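## Task

Pick up the plate lying flat on the counter and stand it on edge in a free slot of the dish rack. The placed plate must end motionless, held up by the rack and not by the robot. No plate may be pressed down below the rack's rails. The rack must finish resting on all four of its feet, its weight borne by the counter. The attempt fails if the plate ever drops, or slides down within the grip, by more than a few millimetres.

## Robot and tools

ROBOT. A single six-joint FANUC CRX-5iA arm carrying a Robotiq 2F-140 two-finger gripper. There is only one arm, so every command row is one flat list of 9 numbers. Joint ranges (rad), base outward: waist -3.491 to 3.491, shoulder -3.140 to 3.140, elbow -1.187 to 4.328, forearm roll -3.316 to 3.316, wrist pitch -3.140 to 3.140, wrist roll -3.927 to 3.927.

FRAMES. Scene frame: origin on the table surface below the arm base, +z up, +y to the left when facing along +x. The state line reports end_effector_position (metres) and end_effector_quat_wxyz in this frame; the base may be slightly tilted and the reported position drifts from truth at long reach. Gripper frame: fingers point along +z, they open and close along y. end_effector_position is the spot between the pads when shut; the fingertips stick out about 33 mm past it when closed, 9 mm when fully open, and move roughly 24 mm further out while closing, so keep that clearance above a surface.

ROW LAYOUT (9 numbers, each in [-1, 1]): dx, dy, dz, rx, ry, rz, position, force_limit, speed.
- dx..rz are an offset, not a pose: the target is displaced from the gripper pose in the most recent result that showed it (before any such result in a scene, and for second or later calls in one reply, from where the robot is when the action begins). Offsets are in the gripper's own axes. 1.0 = 0.6 m for dx,dy,dz and 180 degrees for the rotation vector rx,ry,rz. All rows in one action share that same reference; they do not add up. All zeros returns the arm to the reference pose, it is not a pause.
- position is absolute: +1 fully open (140 mm), about -0.8 pads touching, -1 closes until blocked.
- force_limit: about 14 N at -1, 60 N at 0, 107 N at +1 (for parts up to 40 mm wide).
- speed (finger gap rate): about 30 mm/s at -1, 140 at 0, 250 at +1.

TOOLS.
- execute_actions {actions, pictures}. actions holds zero or one entry. [] just reports state. {"rows": [...], "steps": n}: up to 15 rows and at most 15 steps of 1/30 s (default 15); each row lasts one step, the final row repeats if steps exceed rows. {"steps": n} alone is a wait of up to 300 steps counted from the previous result, your reply time included. pictures (boolean) toggles camera images; they come by default. A rejected call moves nothing.
- move {target, speed}: target is one 9-number row as above (offset in gripper axes). speed is path top speed in m/s, 0.002 to 0.5, default 0.25; turning limited to twice that in rad/s. The straight path lasts 0.5 to 10 s and is cut off at 10 s. It ignores obstacles, turns the short way, may overshoot speed near full extension; finger values are sent at the start. Result has a move: line: done (settled near target), off_target, moving, held or fault, plus limits (paced = pose was clipped; held = a check blocked steps, after which motion can jump quickly) and distance to target.
- wait {seconds}: 0 to 10, sends nothing new.
- zoom_image {camera, region}: camera is cam_head_left, cam_head_right, cam_high, cam_low or cam_wrist (each 896x504); region [x0, y0, x1, y1] in pixels from top-left, at most 504 by 504.
- read_manual {section}: only "licences"; no motion.
- finished_scene {scene}: closes the current scene by number, irreversibly, and grades it; the reply gives the next task.

MOTION. Each control step the commanded pose is clipped to within 70 mm and 16 degrees of the measured pose; position takes priority over orientation. When an action ends, the arm only continues to the last clipped pose, so long moves need follow-up commands; read the new pose and send the remainder. A Hand target line shows where the controller is heading. HELD marks steps a clearance check blocked; a pose unreachable line means the check altered the command (the mount counts as arm).

GRIPPING. Send position -1 and confirm object_status 2. Codes: 0 moving, 1 blocked while opening, 2 blocked while closing (holding), 3 reached target or pads met (a thin item may still be held). position_measured is in counts: 3 open, 230 pads together, not linear. To squeeze harder while holding, raise force_limit and switch position between -1 and -0.98.

CAMERAS. Calibration (K, distortion, T_world_to_cam) is given per camera; fixed cameras may be off by roughly 2 degrees and 9 mm together. The wrist camera pose follows joint readings.

AVOID. The arm is stiff: commanding even slightly beyond a firm contact can trigger a fault, and faster contact hits harder. Torque fault at the load limits (waist, shoulder, elbow 147 N m; forearm roll, wrist pitch, wrist roll 36.8 N m; held weight counts) or a force fault at 150 N external force halts the arm for 10 s and drops the rest of the call. Holding loads heats motors; MOTOR HOT warns, and an OVER-TEMPERATURE FAULT brakes the arm. Never let the plate fall or slip, never knock anything off the table, do not ram plates below the rails or tip the rack, and release so the rack alone holds the plate. Loose objects may occasionally get nudged by outside pushes. Prefer smooth, gentle, quick motion.

Each tool is called after "Request:" in YAML: its name, and indented under it one key for each argument.

## Session

Request:
execute_actions:
  actions: []

Scene clock: 0.00 s of 4942.00 s.
end_effector_position=(+0.3445, -0.6313, +0.3596) position_measured=3 object_status=3 end_effector_quat_wxyz=(-0.229, -0.288, +0.922, +0.119)
Joint positions: [-0.127  0.479  0.972  1.004 -2.399 -0.51 ]
Joint velocities: [-0.    -0.    -0.002  0.    -0.    -0.002]
Hand target: +0.345, -0.631, +0.360; -0.229, -0.288, +0.922, +0.119
camera_calibration (this result's frames):
cam_wrist: T_world_to_cam=[[-0.334995, 0.908476, 0.249899, 0.60965], [0.928795, 0.363008, -0.0745967, -0.0422882], [-0.158485, 0.207116, -0.965394, 0.717615], [0, 0, 0, 1]] pos_world=[0.357238, -0.687131, 0.537276]

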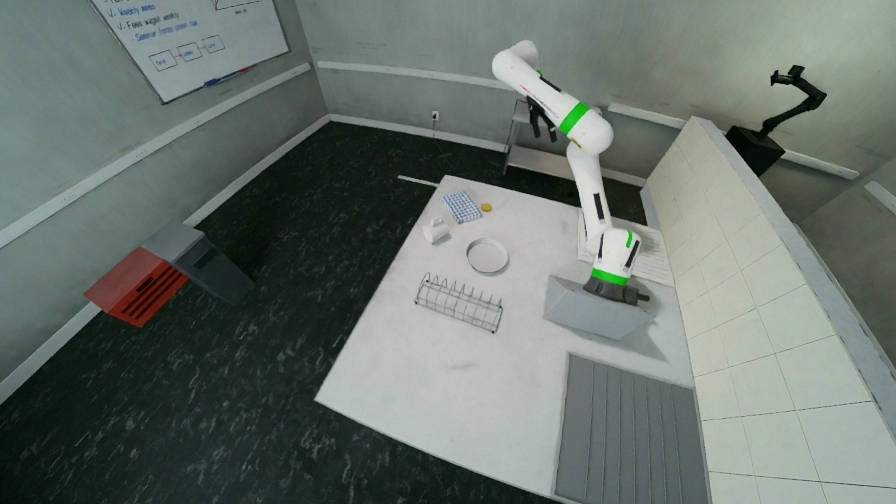

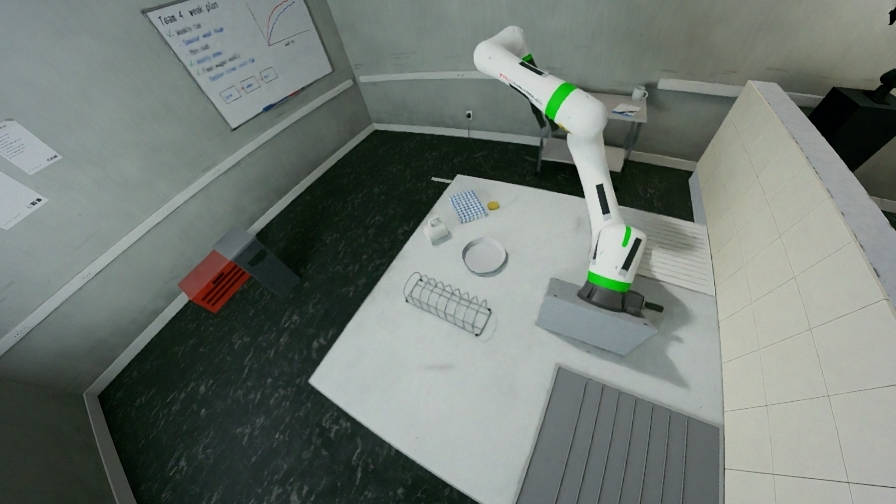

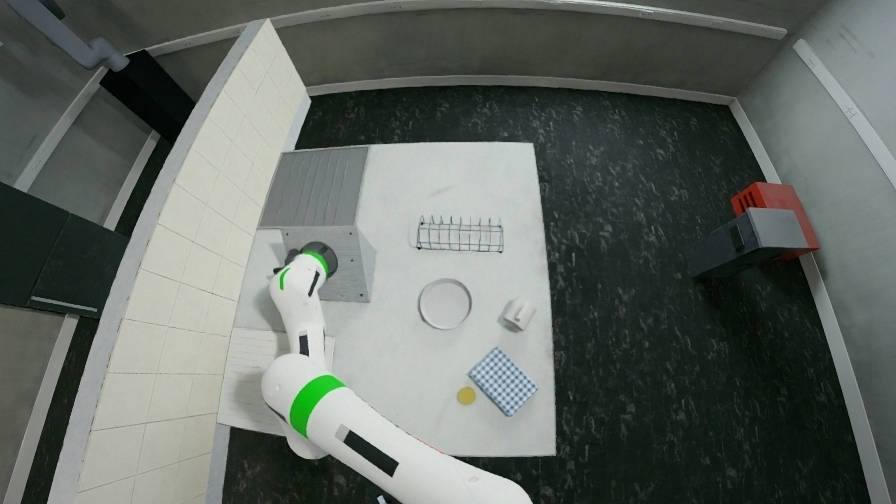

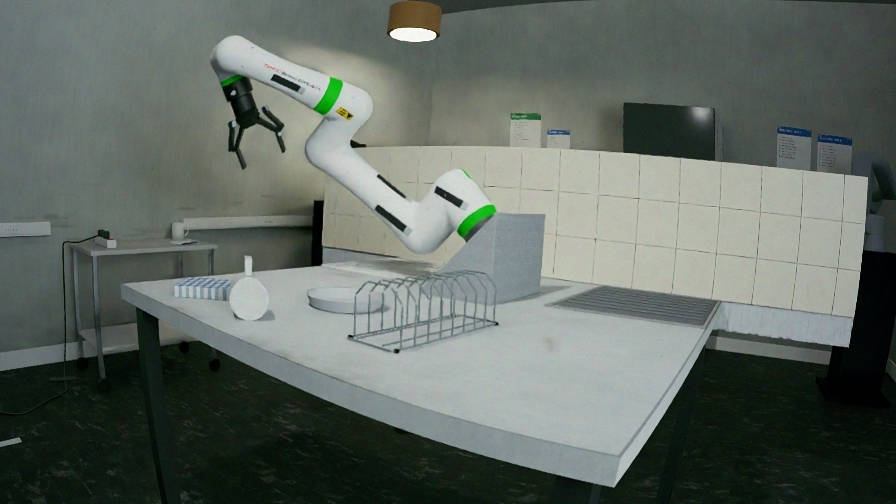

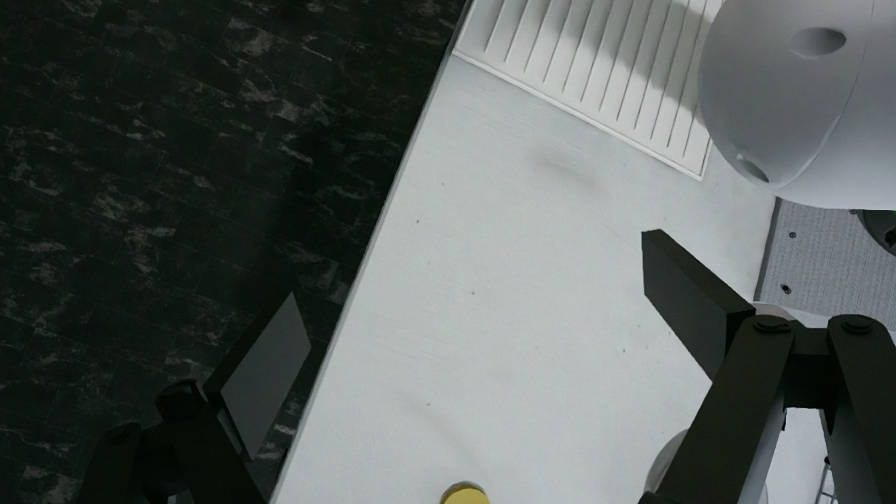

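Request:
zoom_image:
  camera: "cam_high"
  region: [390,200,550,350]

Request:
zoom_image:
  camera: "cam_low"
  region: [290,250,520,370]

Region (390, 200, 550, 350) of cam_high's 896x504 image, scaled by 3.150, with more detail than that image has; it fills the top 472 rows of this view, and the rest is white.

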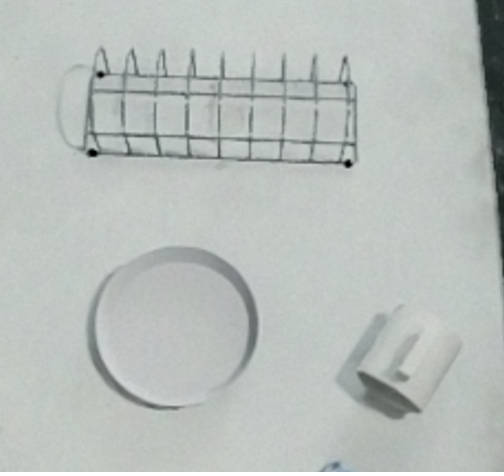

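Region (290, 250, 520, 370) of cam_low's 896x504 image, scaled by 2.191, with more detail than that image has; it fills the top 263 rows of this view, and the rest is white.

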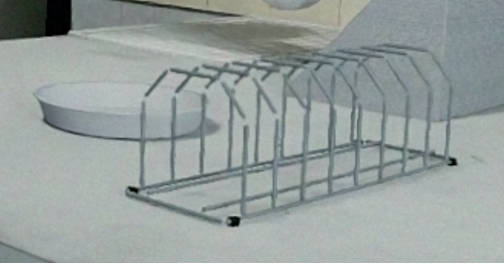

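Request:
move:
  target: [0,0,0,0.0245,0.0201,-0.3006,-0.3,1,0]
  speed: 0.5

Scene clock: 26.70 s of 4942.00 s.
end_effector_position=(+0.3445, -0.6310, +0.3595) position_measured=167 object_status=3 end_effector_quat_wxyz=(+0.167, +0.688, -0.687, -0.167)
Joint positions: [-0.073  0.357  0.74   1.003 -2.314  0.334]
Joint velocities: [ 0.     0.    -0.002  0.002 -0.     0.009]
Hand target: +0.345, -0.631, +0.360; +0.166, +0.688, -0.687, -0.167
Off the commanded pose: 0.000 m, 0 deg.
After step 90, 22.17 s passed at rest.
move: done
camera_calibration (this result's frames):
cam_wrist: T_world_to_cam=[[-0.883025, 0.198634, 0.425219, 0.28725], [0.320934, 0.91664, 0.23827, 0.403928], [-0.342445, 0.346865, -0.873164, 0.835835], [0, 0, 0, 1]] pos_world=[0.410242, -0.717236, 0.511434]

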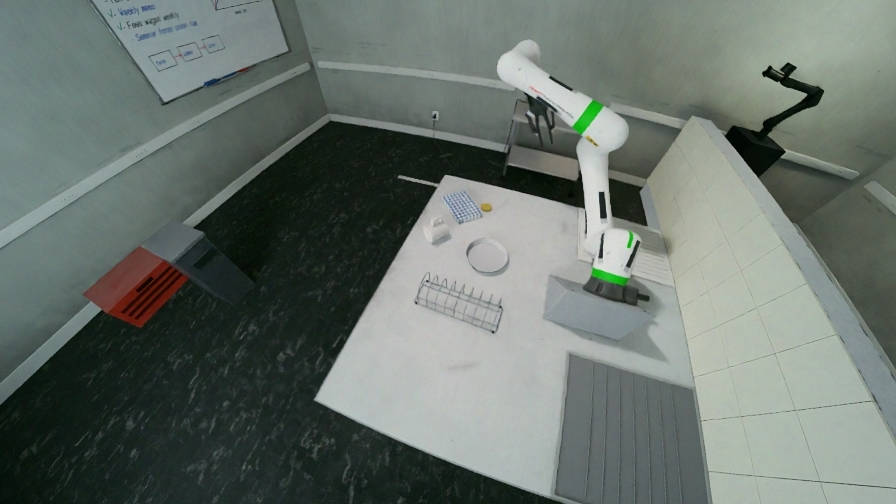

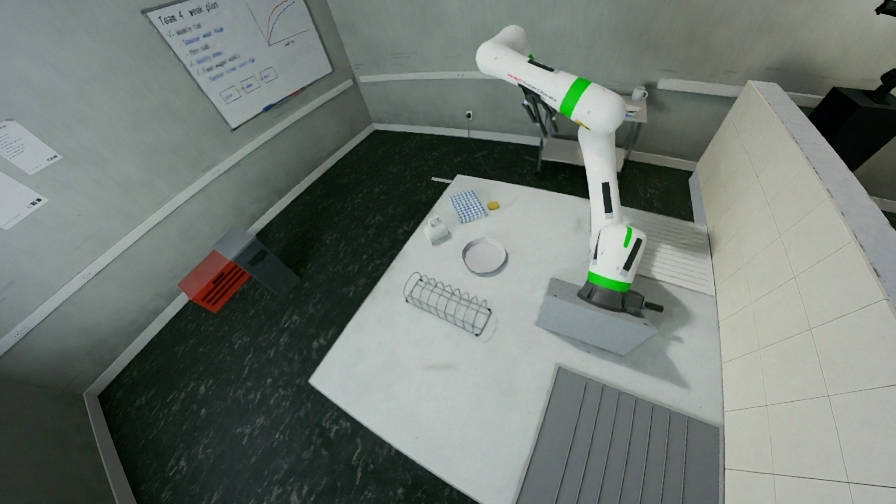

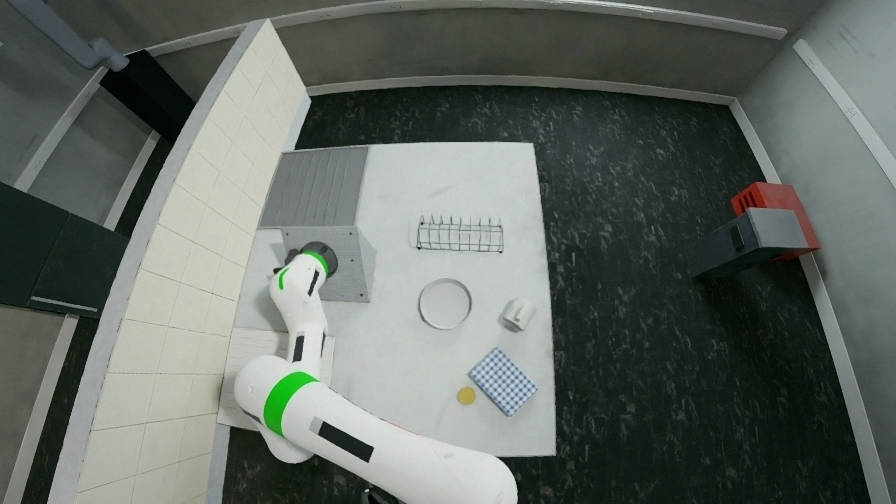

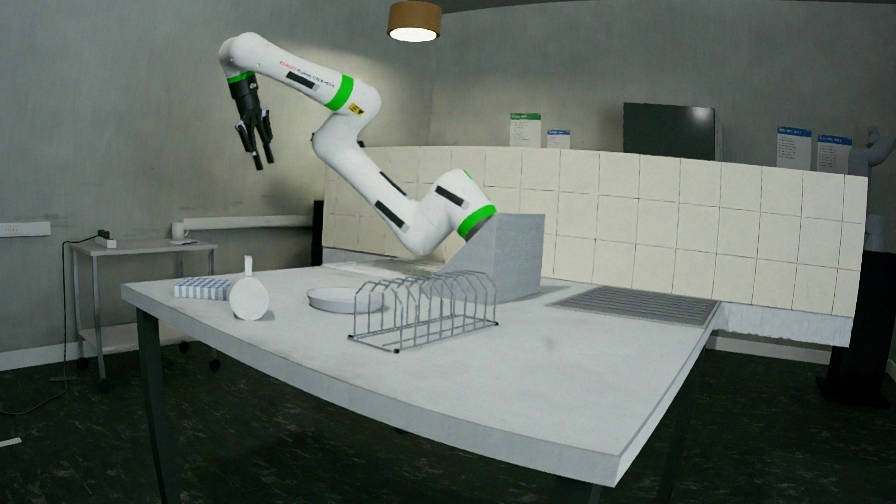

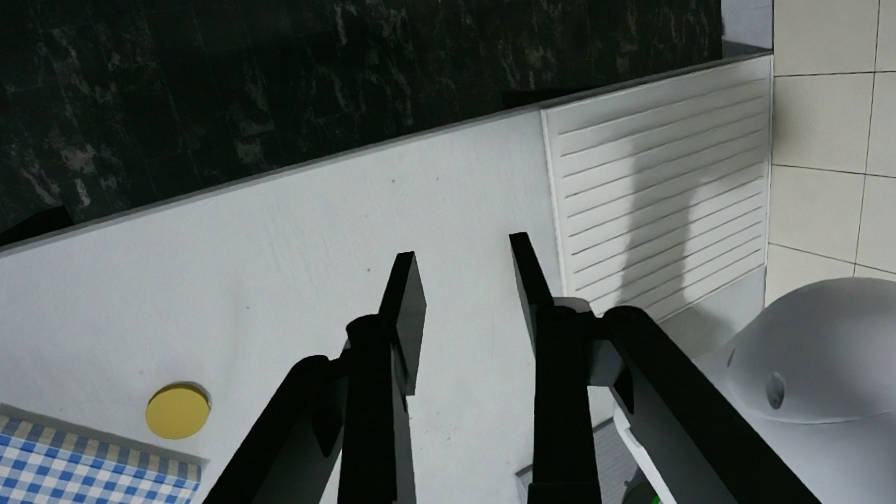

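Request:
move:
  target: [-0.8367,-0.5877,0.1402,0,0,0,-0.3,1,0]
  speed: 0.35

Scene clock: 31.57 s of 4942.00 s.
end_effector_position=(+0.6187, -0.1290, +0.1219) position_measured=167 object_status=3 end_effector_quat_wxyz=(+0.166, +0.687, -0.687, -0.169)
Joint positions: [ 0.191  1.051  0.711  0.535 -1.963 -0.495]
Joint velocities: [-0.001  0.007  0.011 -0.001 -0.005  0.002]
Hand target: +0.619, -0.129, +0.122; +0.166, +0.687, -0.687, -0.169
Off the commanded pose: 0.002 m, 0 deg.
move: done; limits=paced
camera_calibration (this result's frames):
cam_wrist: T_world_to_cam=[[-0.881764, 0.199478, 0.427435, 0.529746], [0.323417, 0.915309, 0.240022, -0.0895768], [-0.343356, 0.349882, -0.871601, 0.548848], [0, 0, 0, 1]] pos_world=[0.684532, -0.215714, 0.273445]

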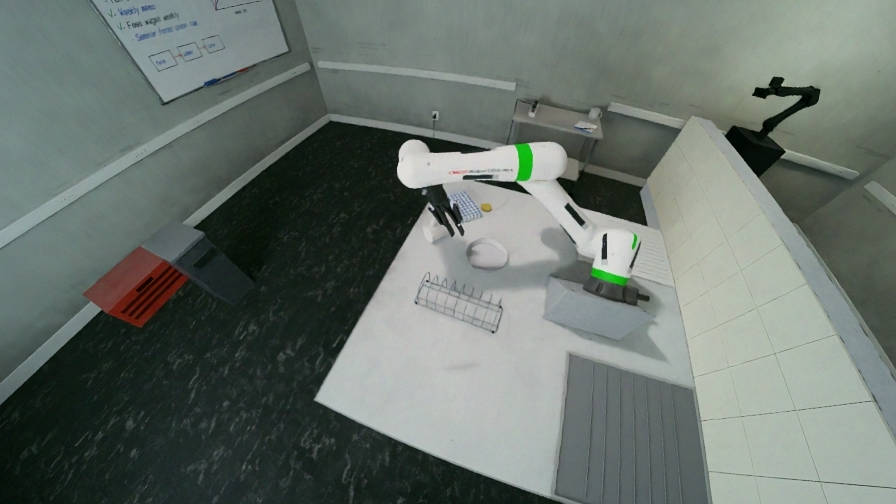

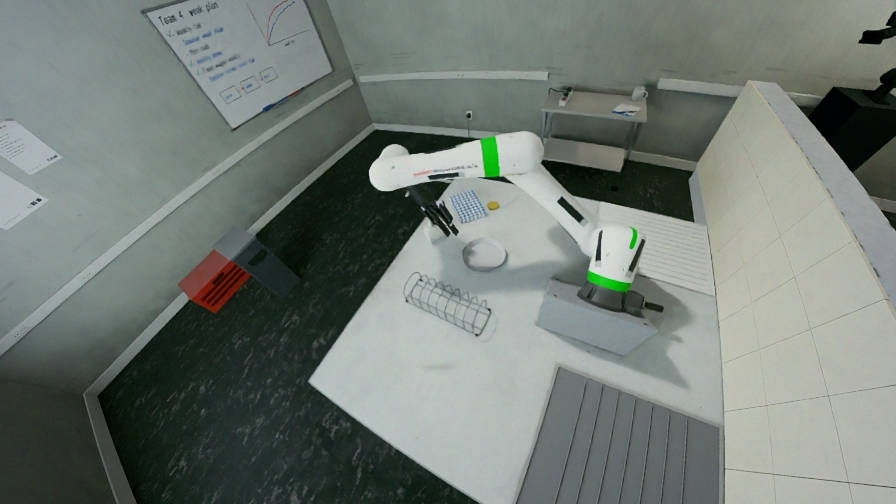

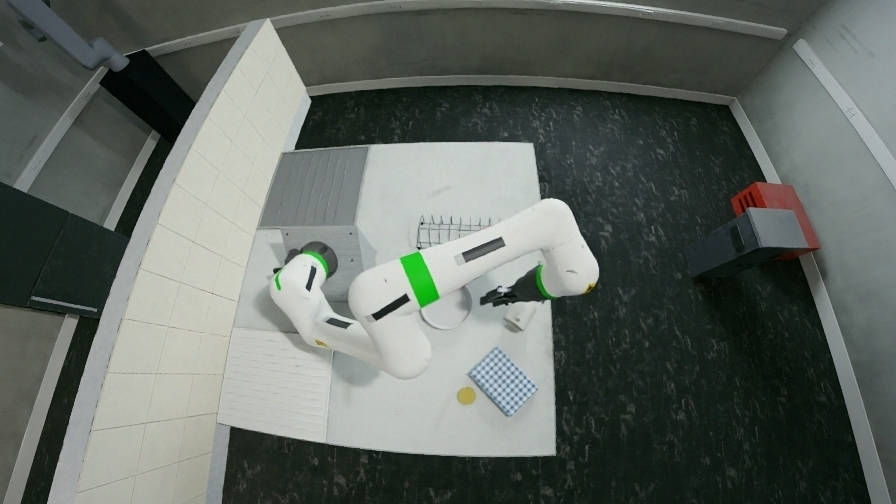

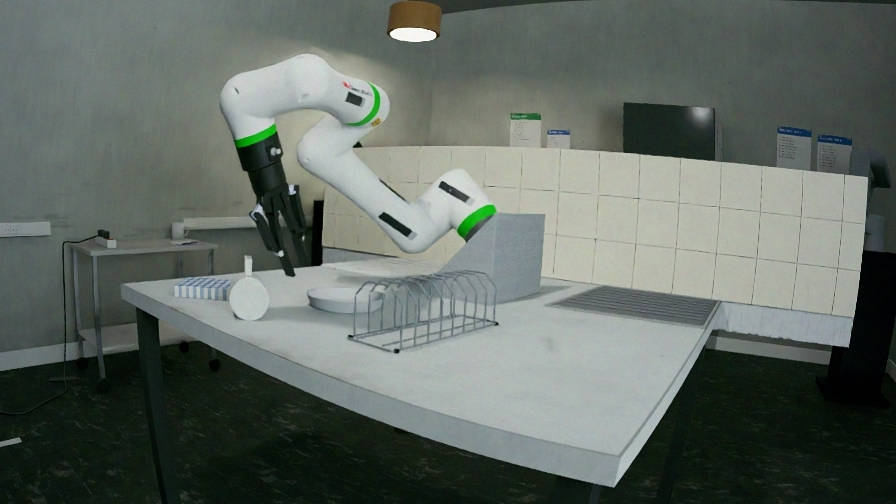

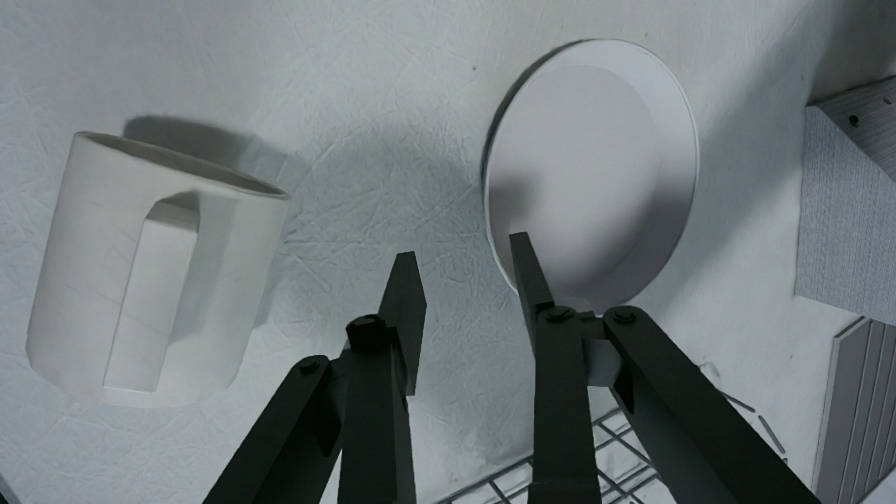

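Request:
move:
  target: [0,0,0.085,0,0,0,-0.3,1,0]
  speed: 0.15

Scene clock: 33.83 s of 4942.00 s.
end_effector_position=(+0.5950, -0.1289, +0.0768) position_measured=167 object_status=3 end_effector_quat_wxyz=(+0.166, +0.687, -0.687, -0.169)
Joint positions: [ 0.159  0.986  0.517  0.533 -1.837 -0.538]
Joint velocities: [-0.001 -0.004 -0.007  0.001  0.005 -0.   ]
Hand target: +0.595, -0.129, +0.077; +0.166, +0.687, -0.687, -0.169
Off the commanded pose: 0.000 m, 0 deg.
move: done
camera_calibration (this result's frames):
cam_wrist: T_world_to_cam=[[-0.881541, 0.199821, 0.427734, 0.528038], [0.323851, 0.915187, 0.239904, -0.0713957], [-0.343519, 0.350007, -0.871487, 0.501498], [0, 0, 0, 1]] pos_world=[0.660883, -0.215701, 0.228317]

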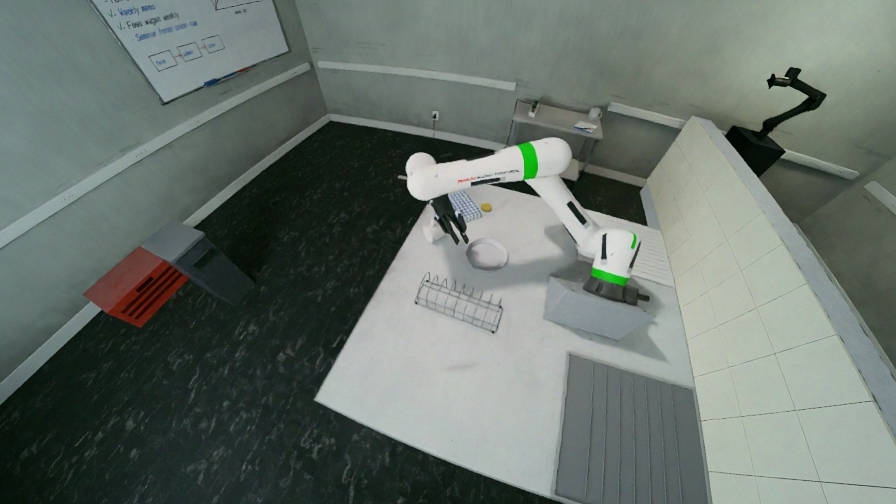

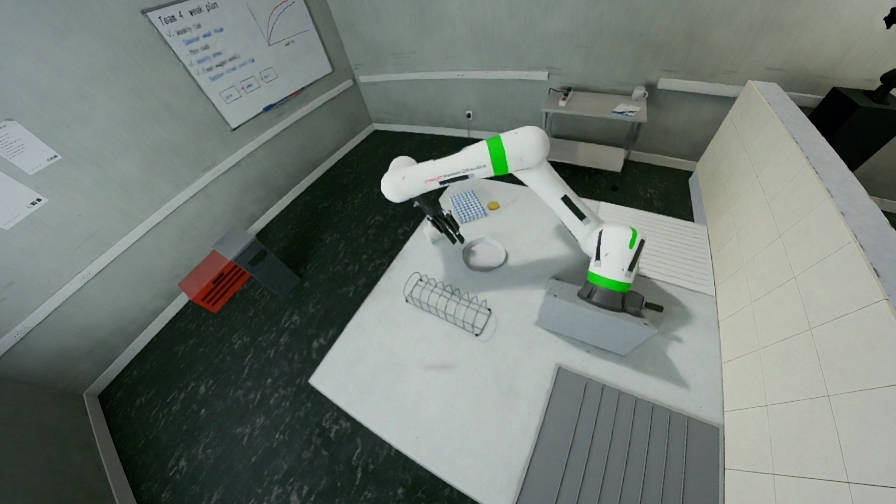

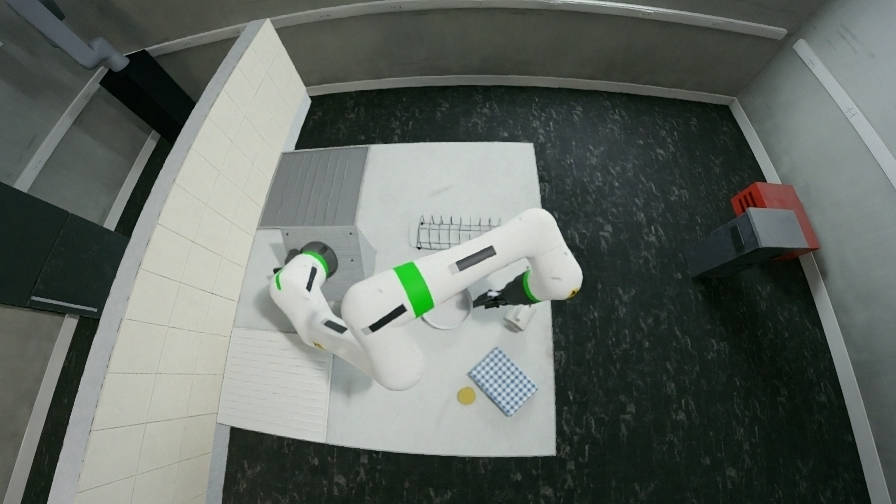

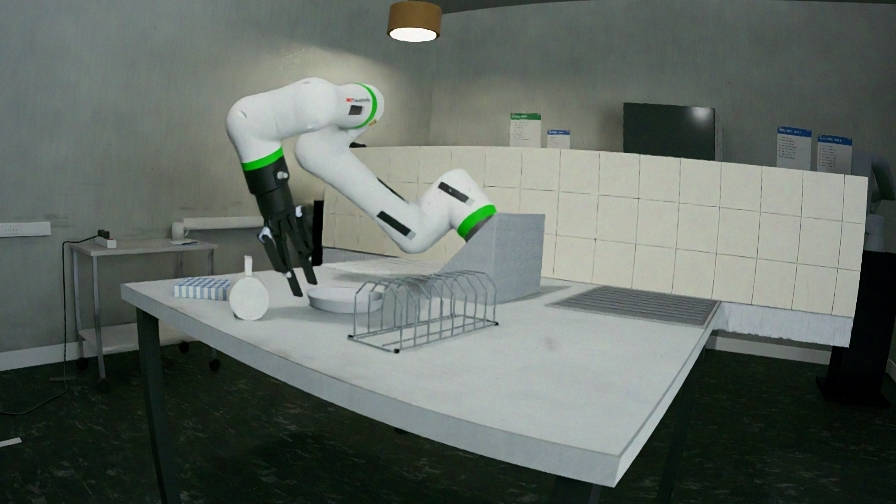

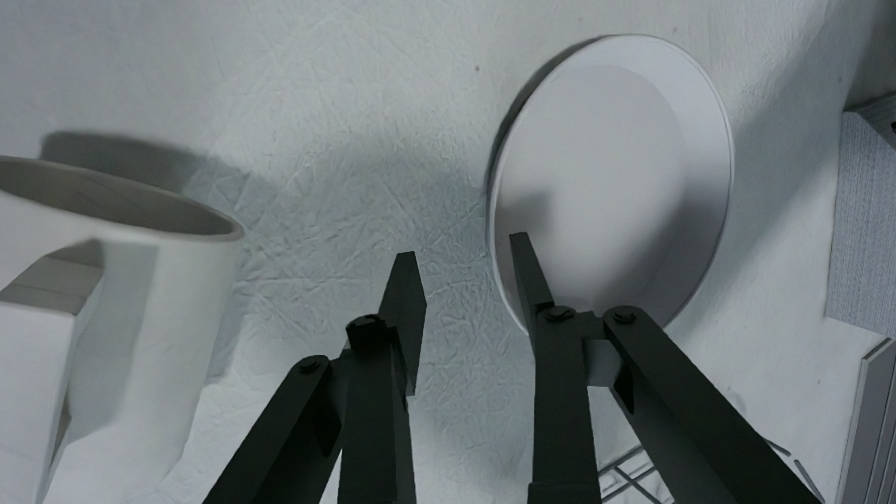

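Request:
move:
  target: [0,0.006,0.06,0,0,0,-0.3,1,0]
  speed: 0.06

Scene clock: 43.00 s of 4942.00 s.
end_effector_position=(+0.5752, -0.1289, +0.0466) position_measured=167 object_status=3 end_effector_quat_wxyz=(+0.166, +0.687, -0.687, -0.169)
Joint positions: [ 0.137  0.946  0.391  0.538 -1.754 -0.567]
Joint velocities: [-0.001  0.    -0.003  0.002  0.004 -0.001]
Hand target: +0.575, -0.129, +0.047; +0.166, +0.687, -0.687, -0.169
Off the commanded pose: 0.000 m, 0 deg.
After step 90, 5.20 s passed at rest.
move: done
camera_calibration (this result's frames):
cam_wrist: T_world_to_cam=[[-0.881414, 0.200059, 0.427886, 0.523372], [0.324124, 0.915116, 0.239807, -0.0579077], [-0.343589, 0.350057, -0.871439, 0.468432], [0, 0, 0, 1]] pos_world=[0.641025, -0.215691, 0.198153]

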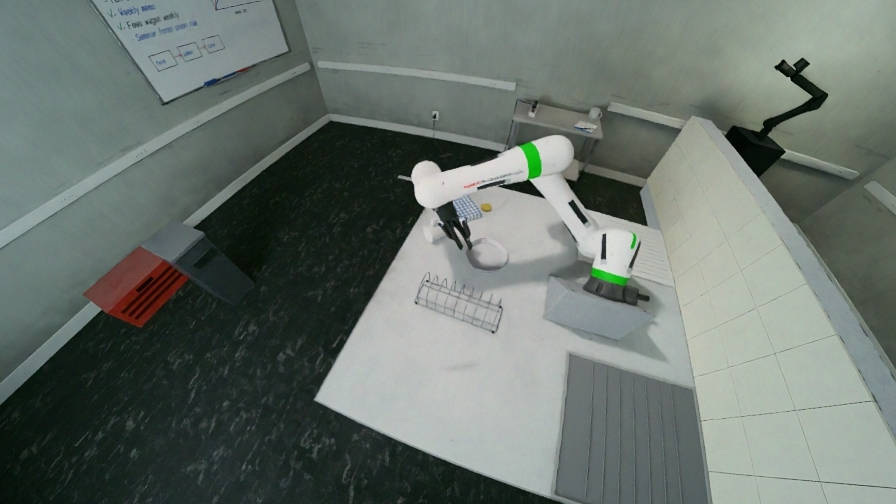

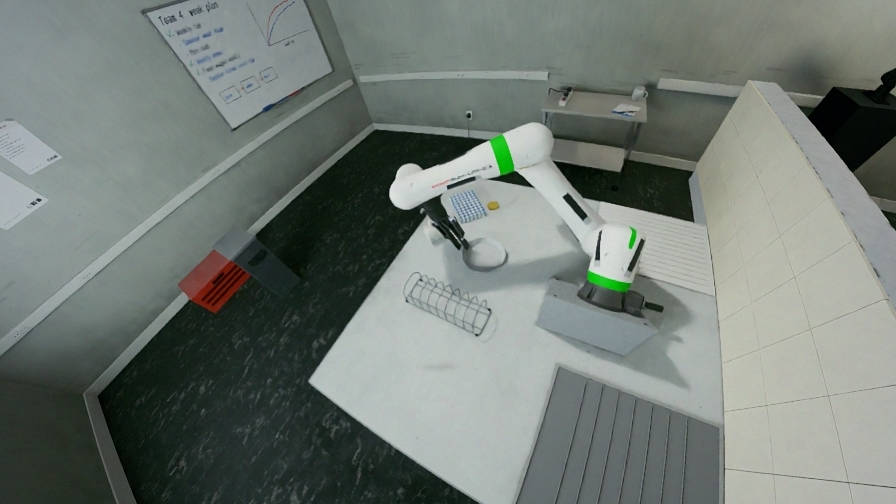

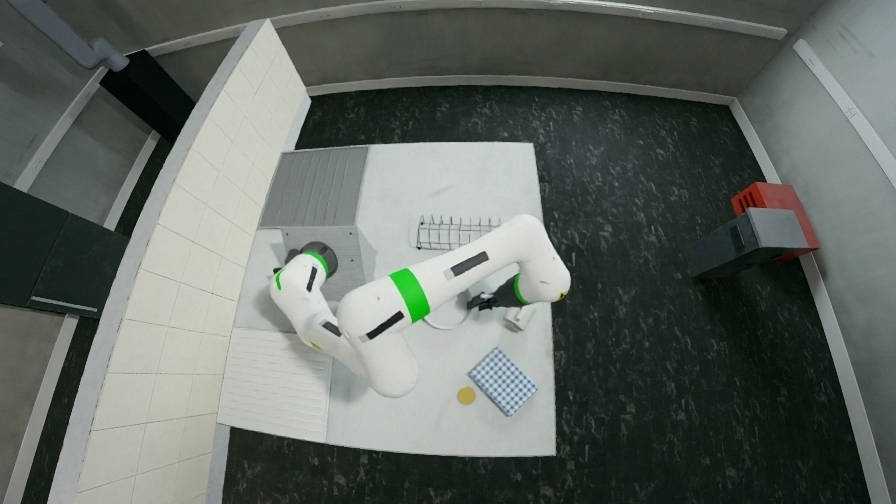

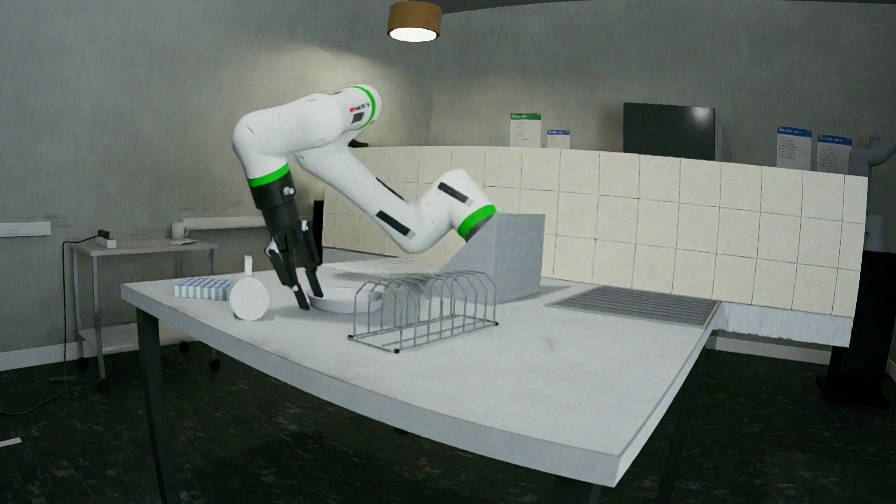

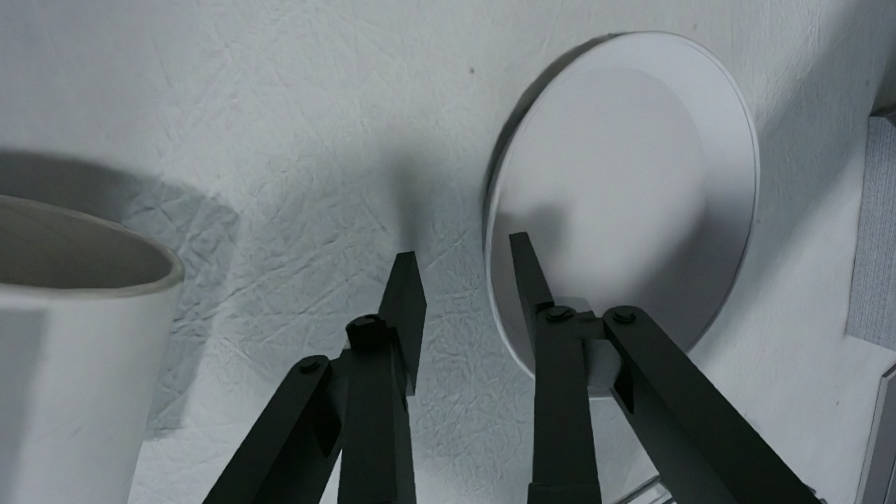

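Request:
move:
  target: [0,0.008,0.016,0,0,0,-0.55,1,-0.5]
  speed: 0.02

Scene clock: 48.30 s of 4942.00 s.
end_effector_position=(+0.5665, -0.1289, +0.0404) position_measured=199 object_status=3 end_effector_quat_wxyz=(+0.166, +0.687, -0.687, -0.169)
Joint positions: [ 0.134  0.928  0.347  0.537 -1.73  -0.578]
Joint velocities: [-0.    -0.004 -0.009  0.     0.003 -0.   ]
Hand target: +0.566, -0.129, +0.040; +0.166, +0.687, -0.687, -0.169
Off the commanded pose: 0.000 m, 0 deg.
After step 90, 1.50 s passed at rest.
move: done
camera_calibration (this result's frames):
cam_wrist: T_world_to_cam=[[-0.881355, 0.200117, 0.42798, 0.518389], [0.324216, 0.915088, 0.239788, -0.0536943], [-0.343653, 0.350097, -0.871398, 0.460071], [0, 0, 0, 1]] pos_world=[0.632398, -0.215673, 0.19192]

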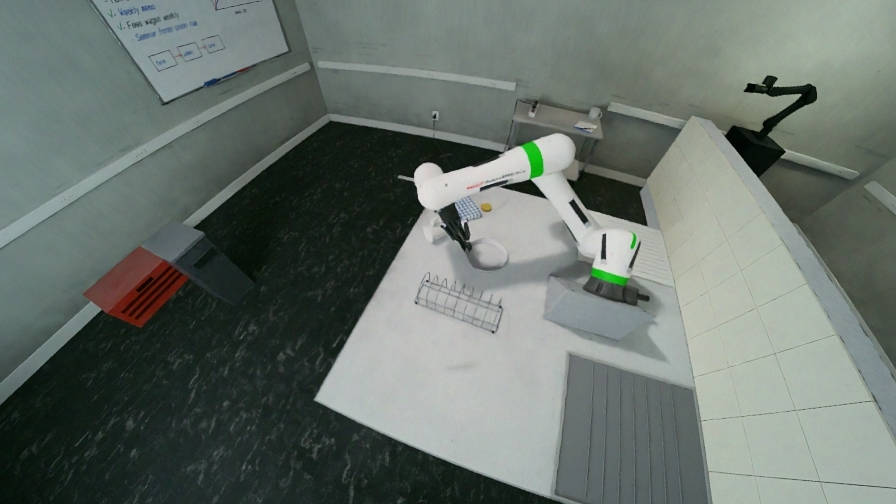

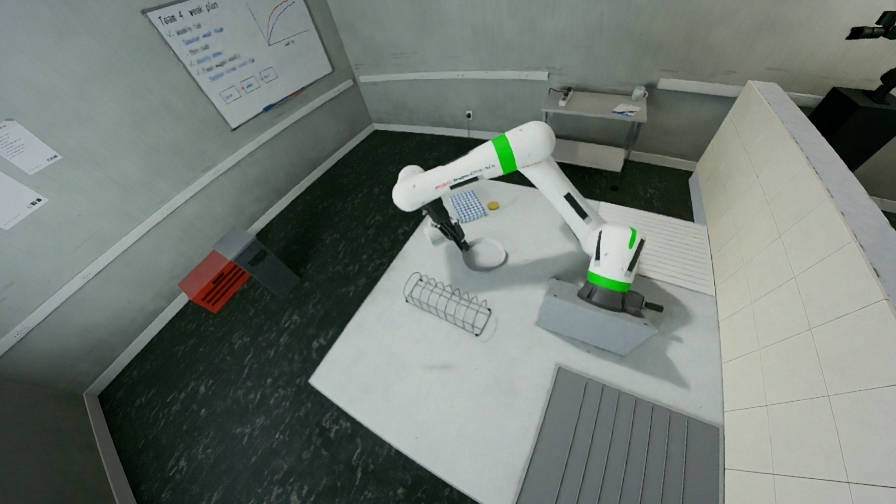

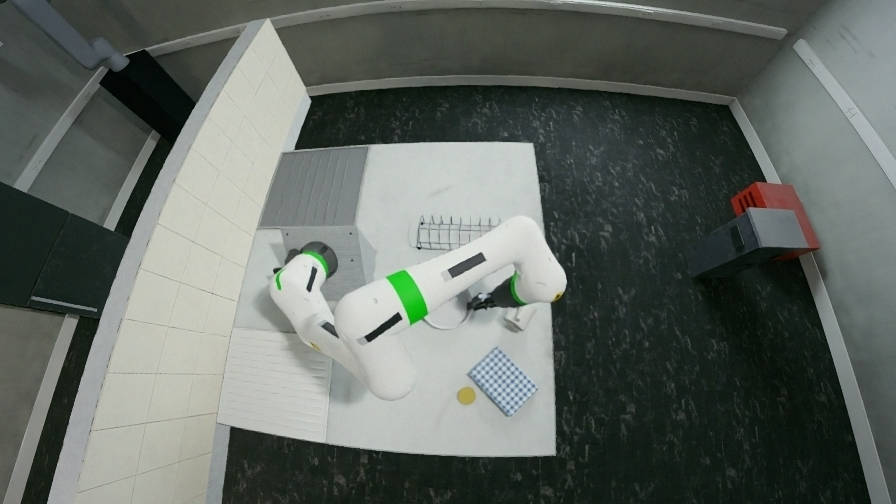

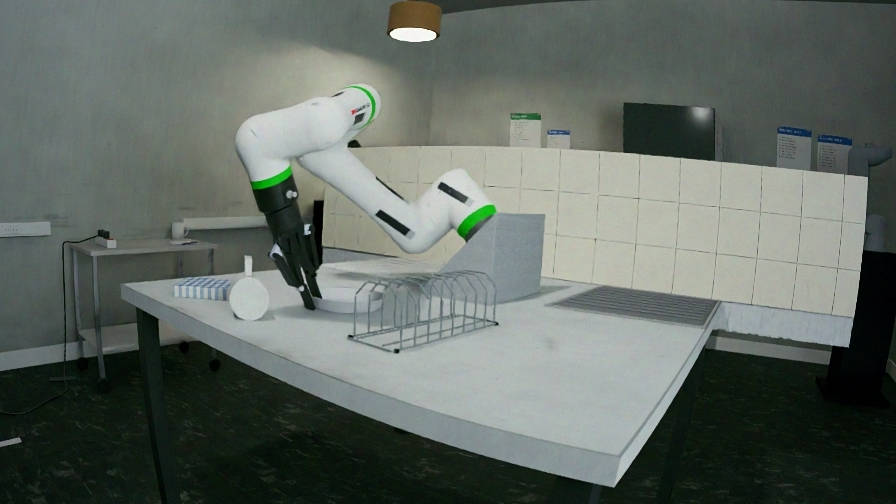

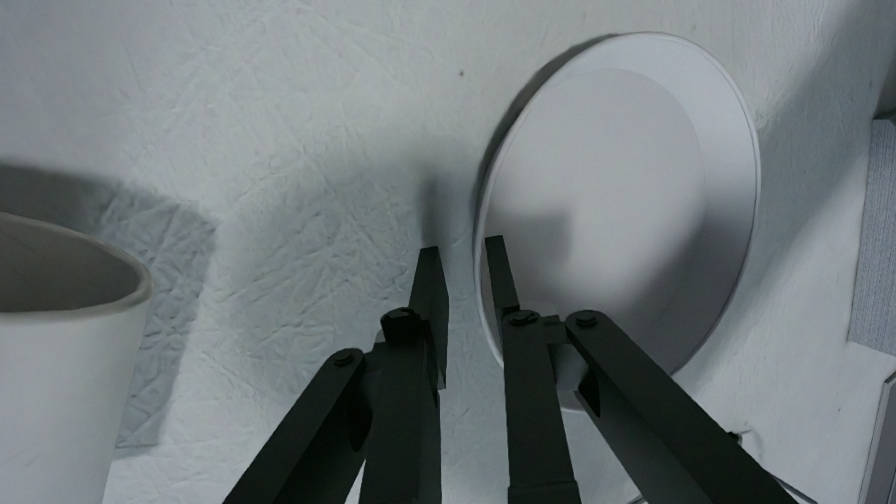

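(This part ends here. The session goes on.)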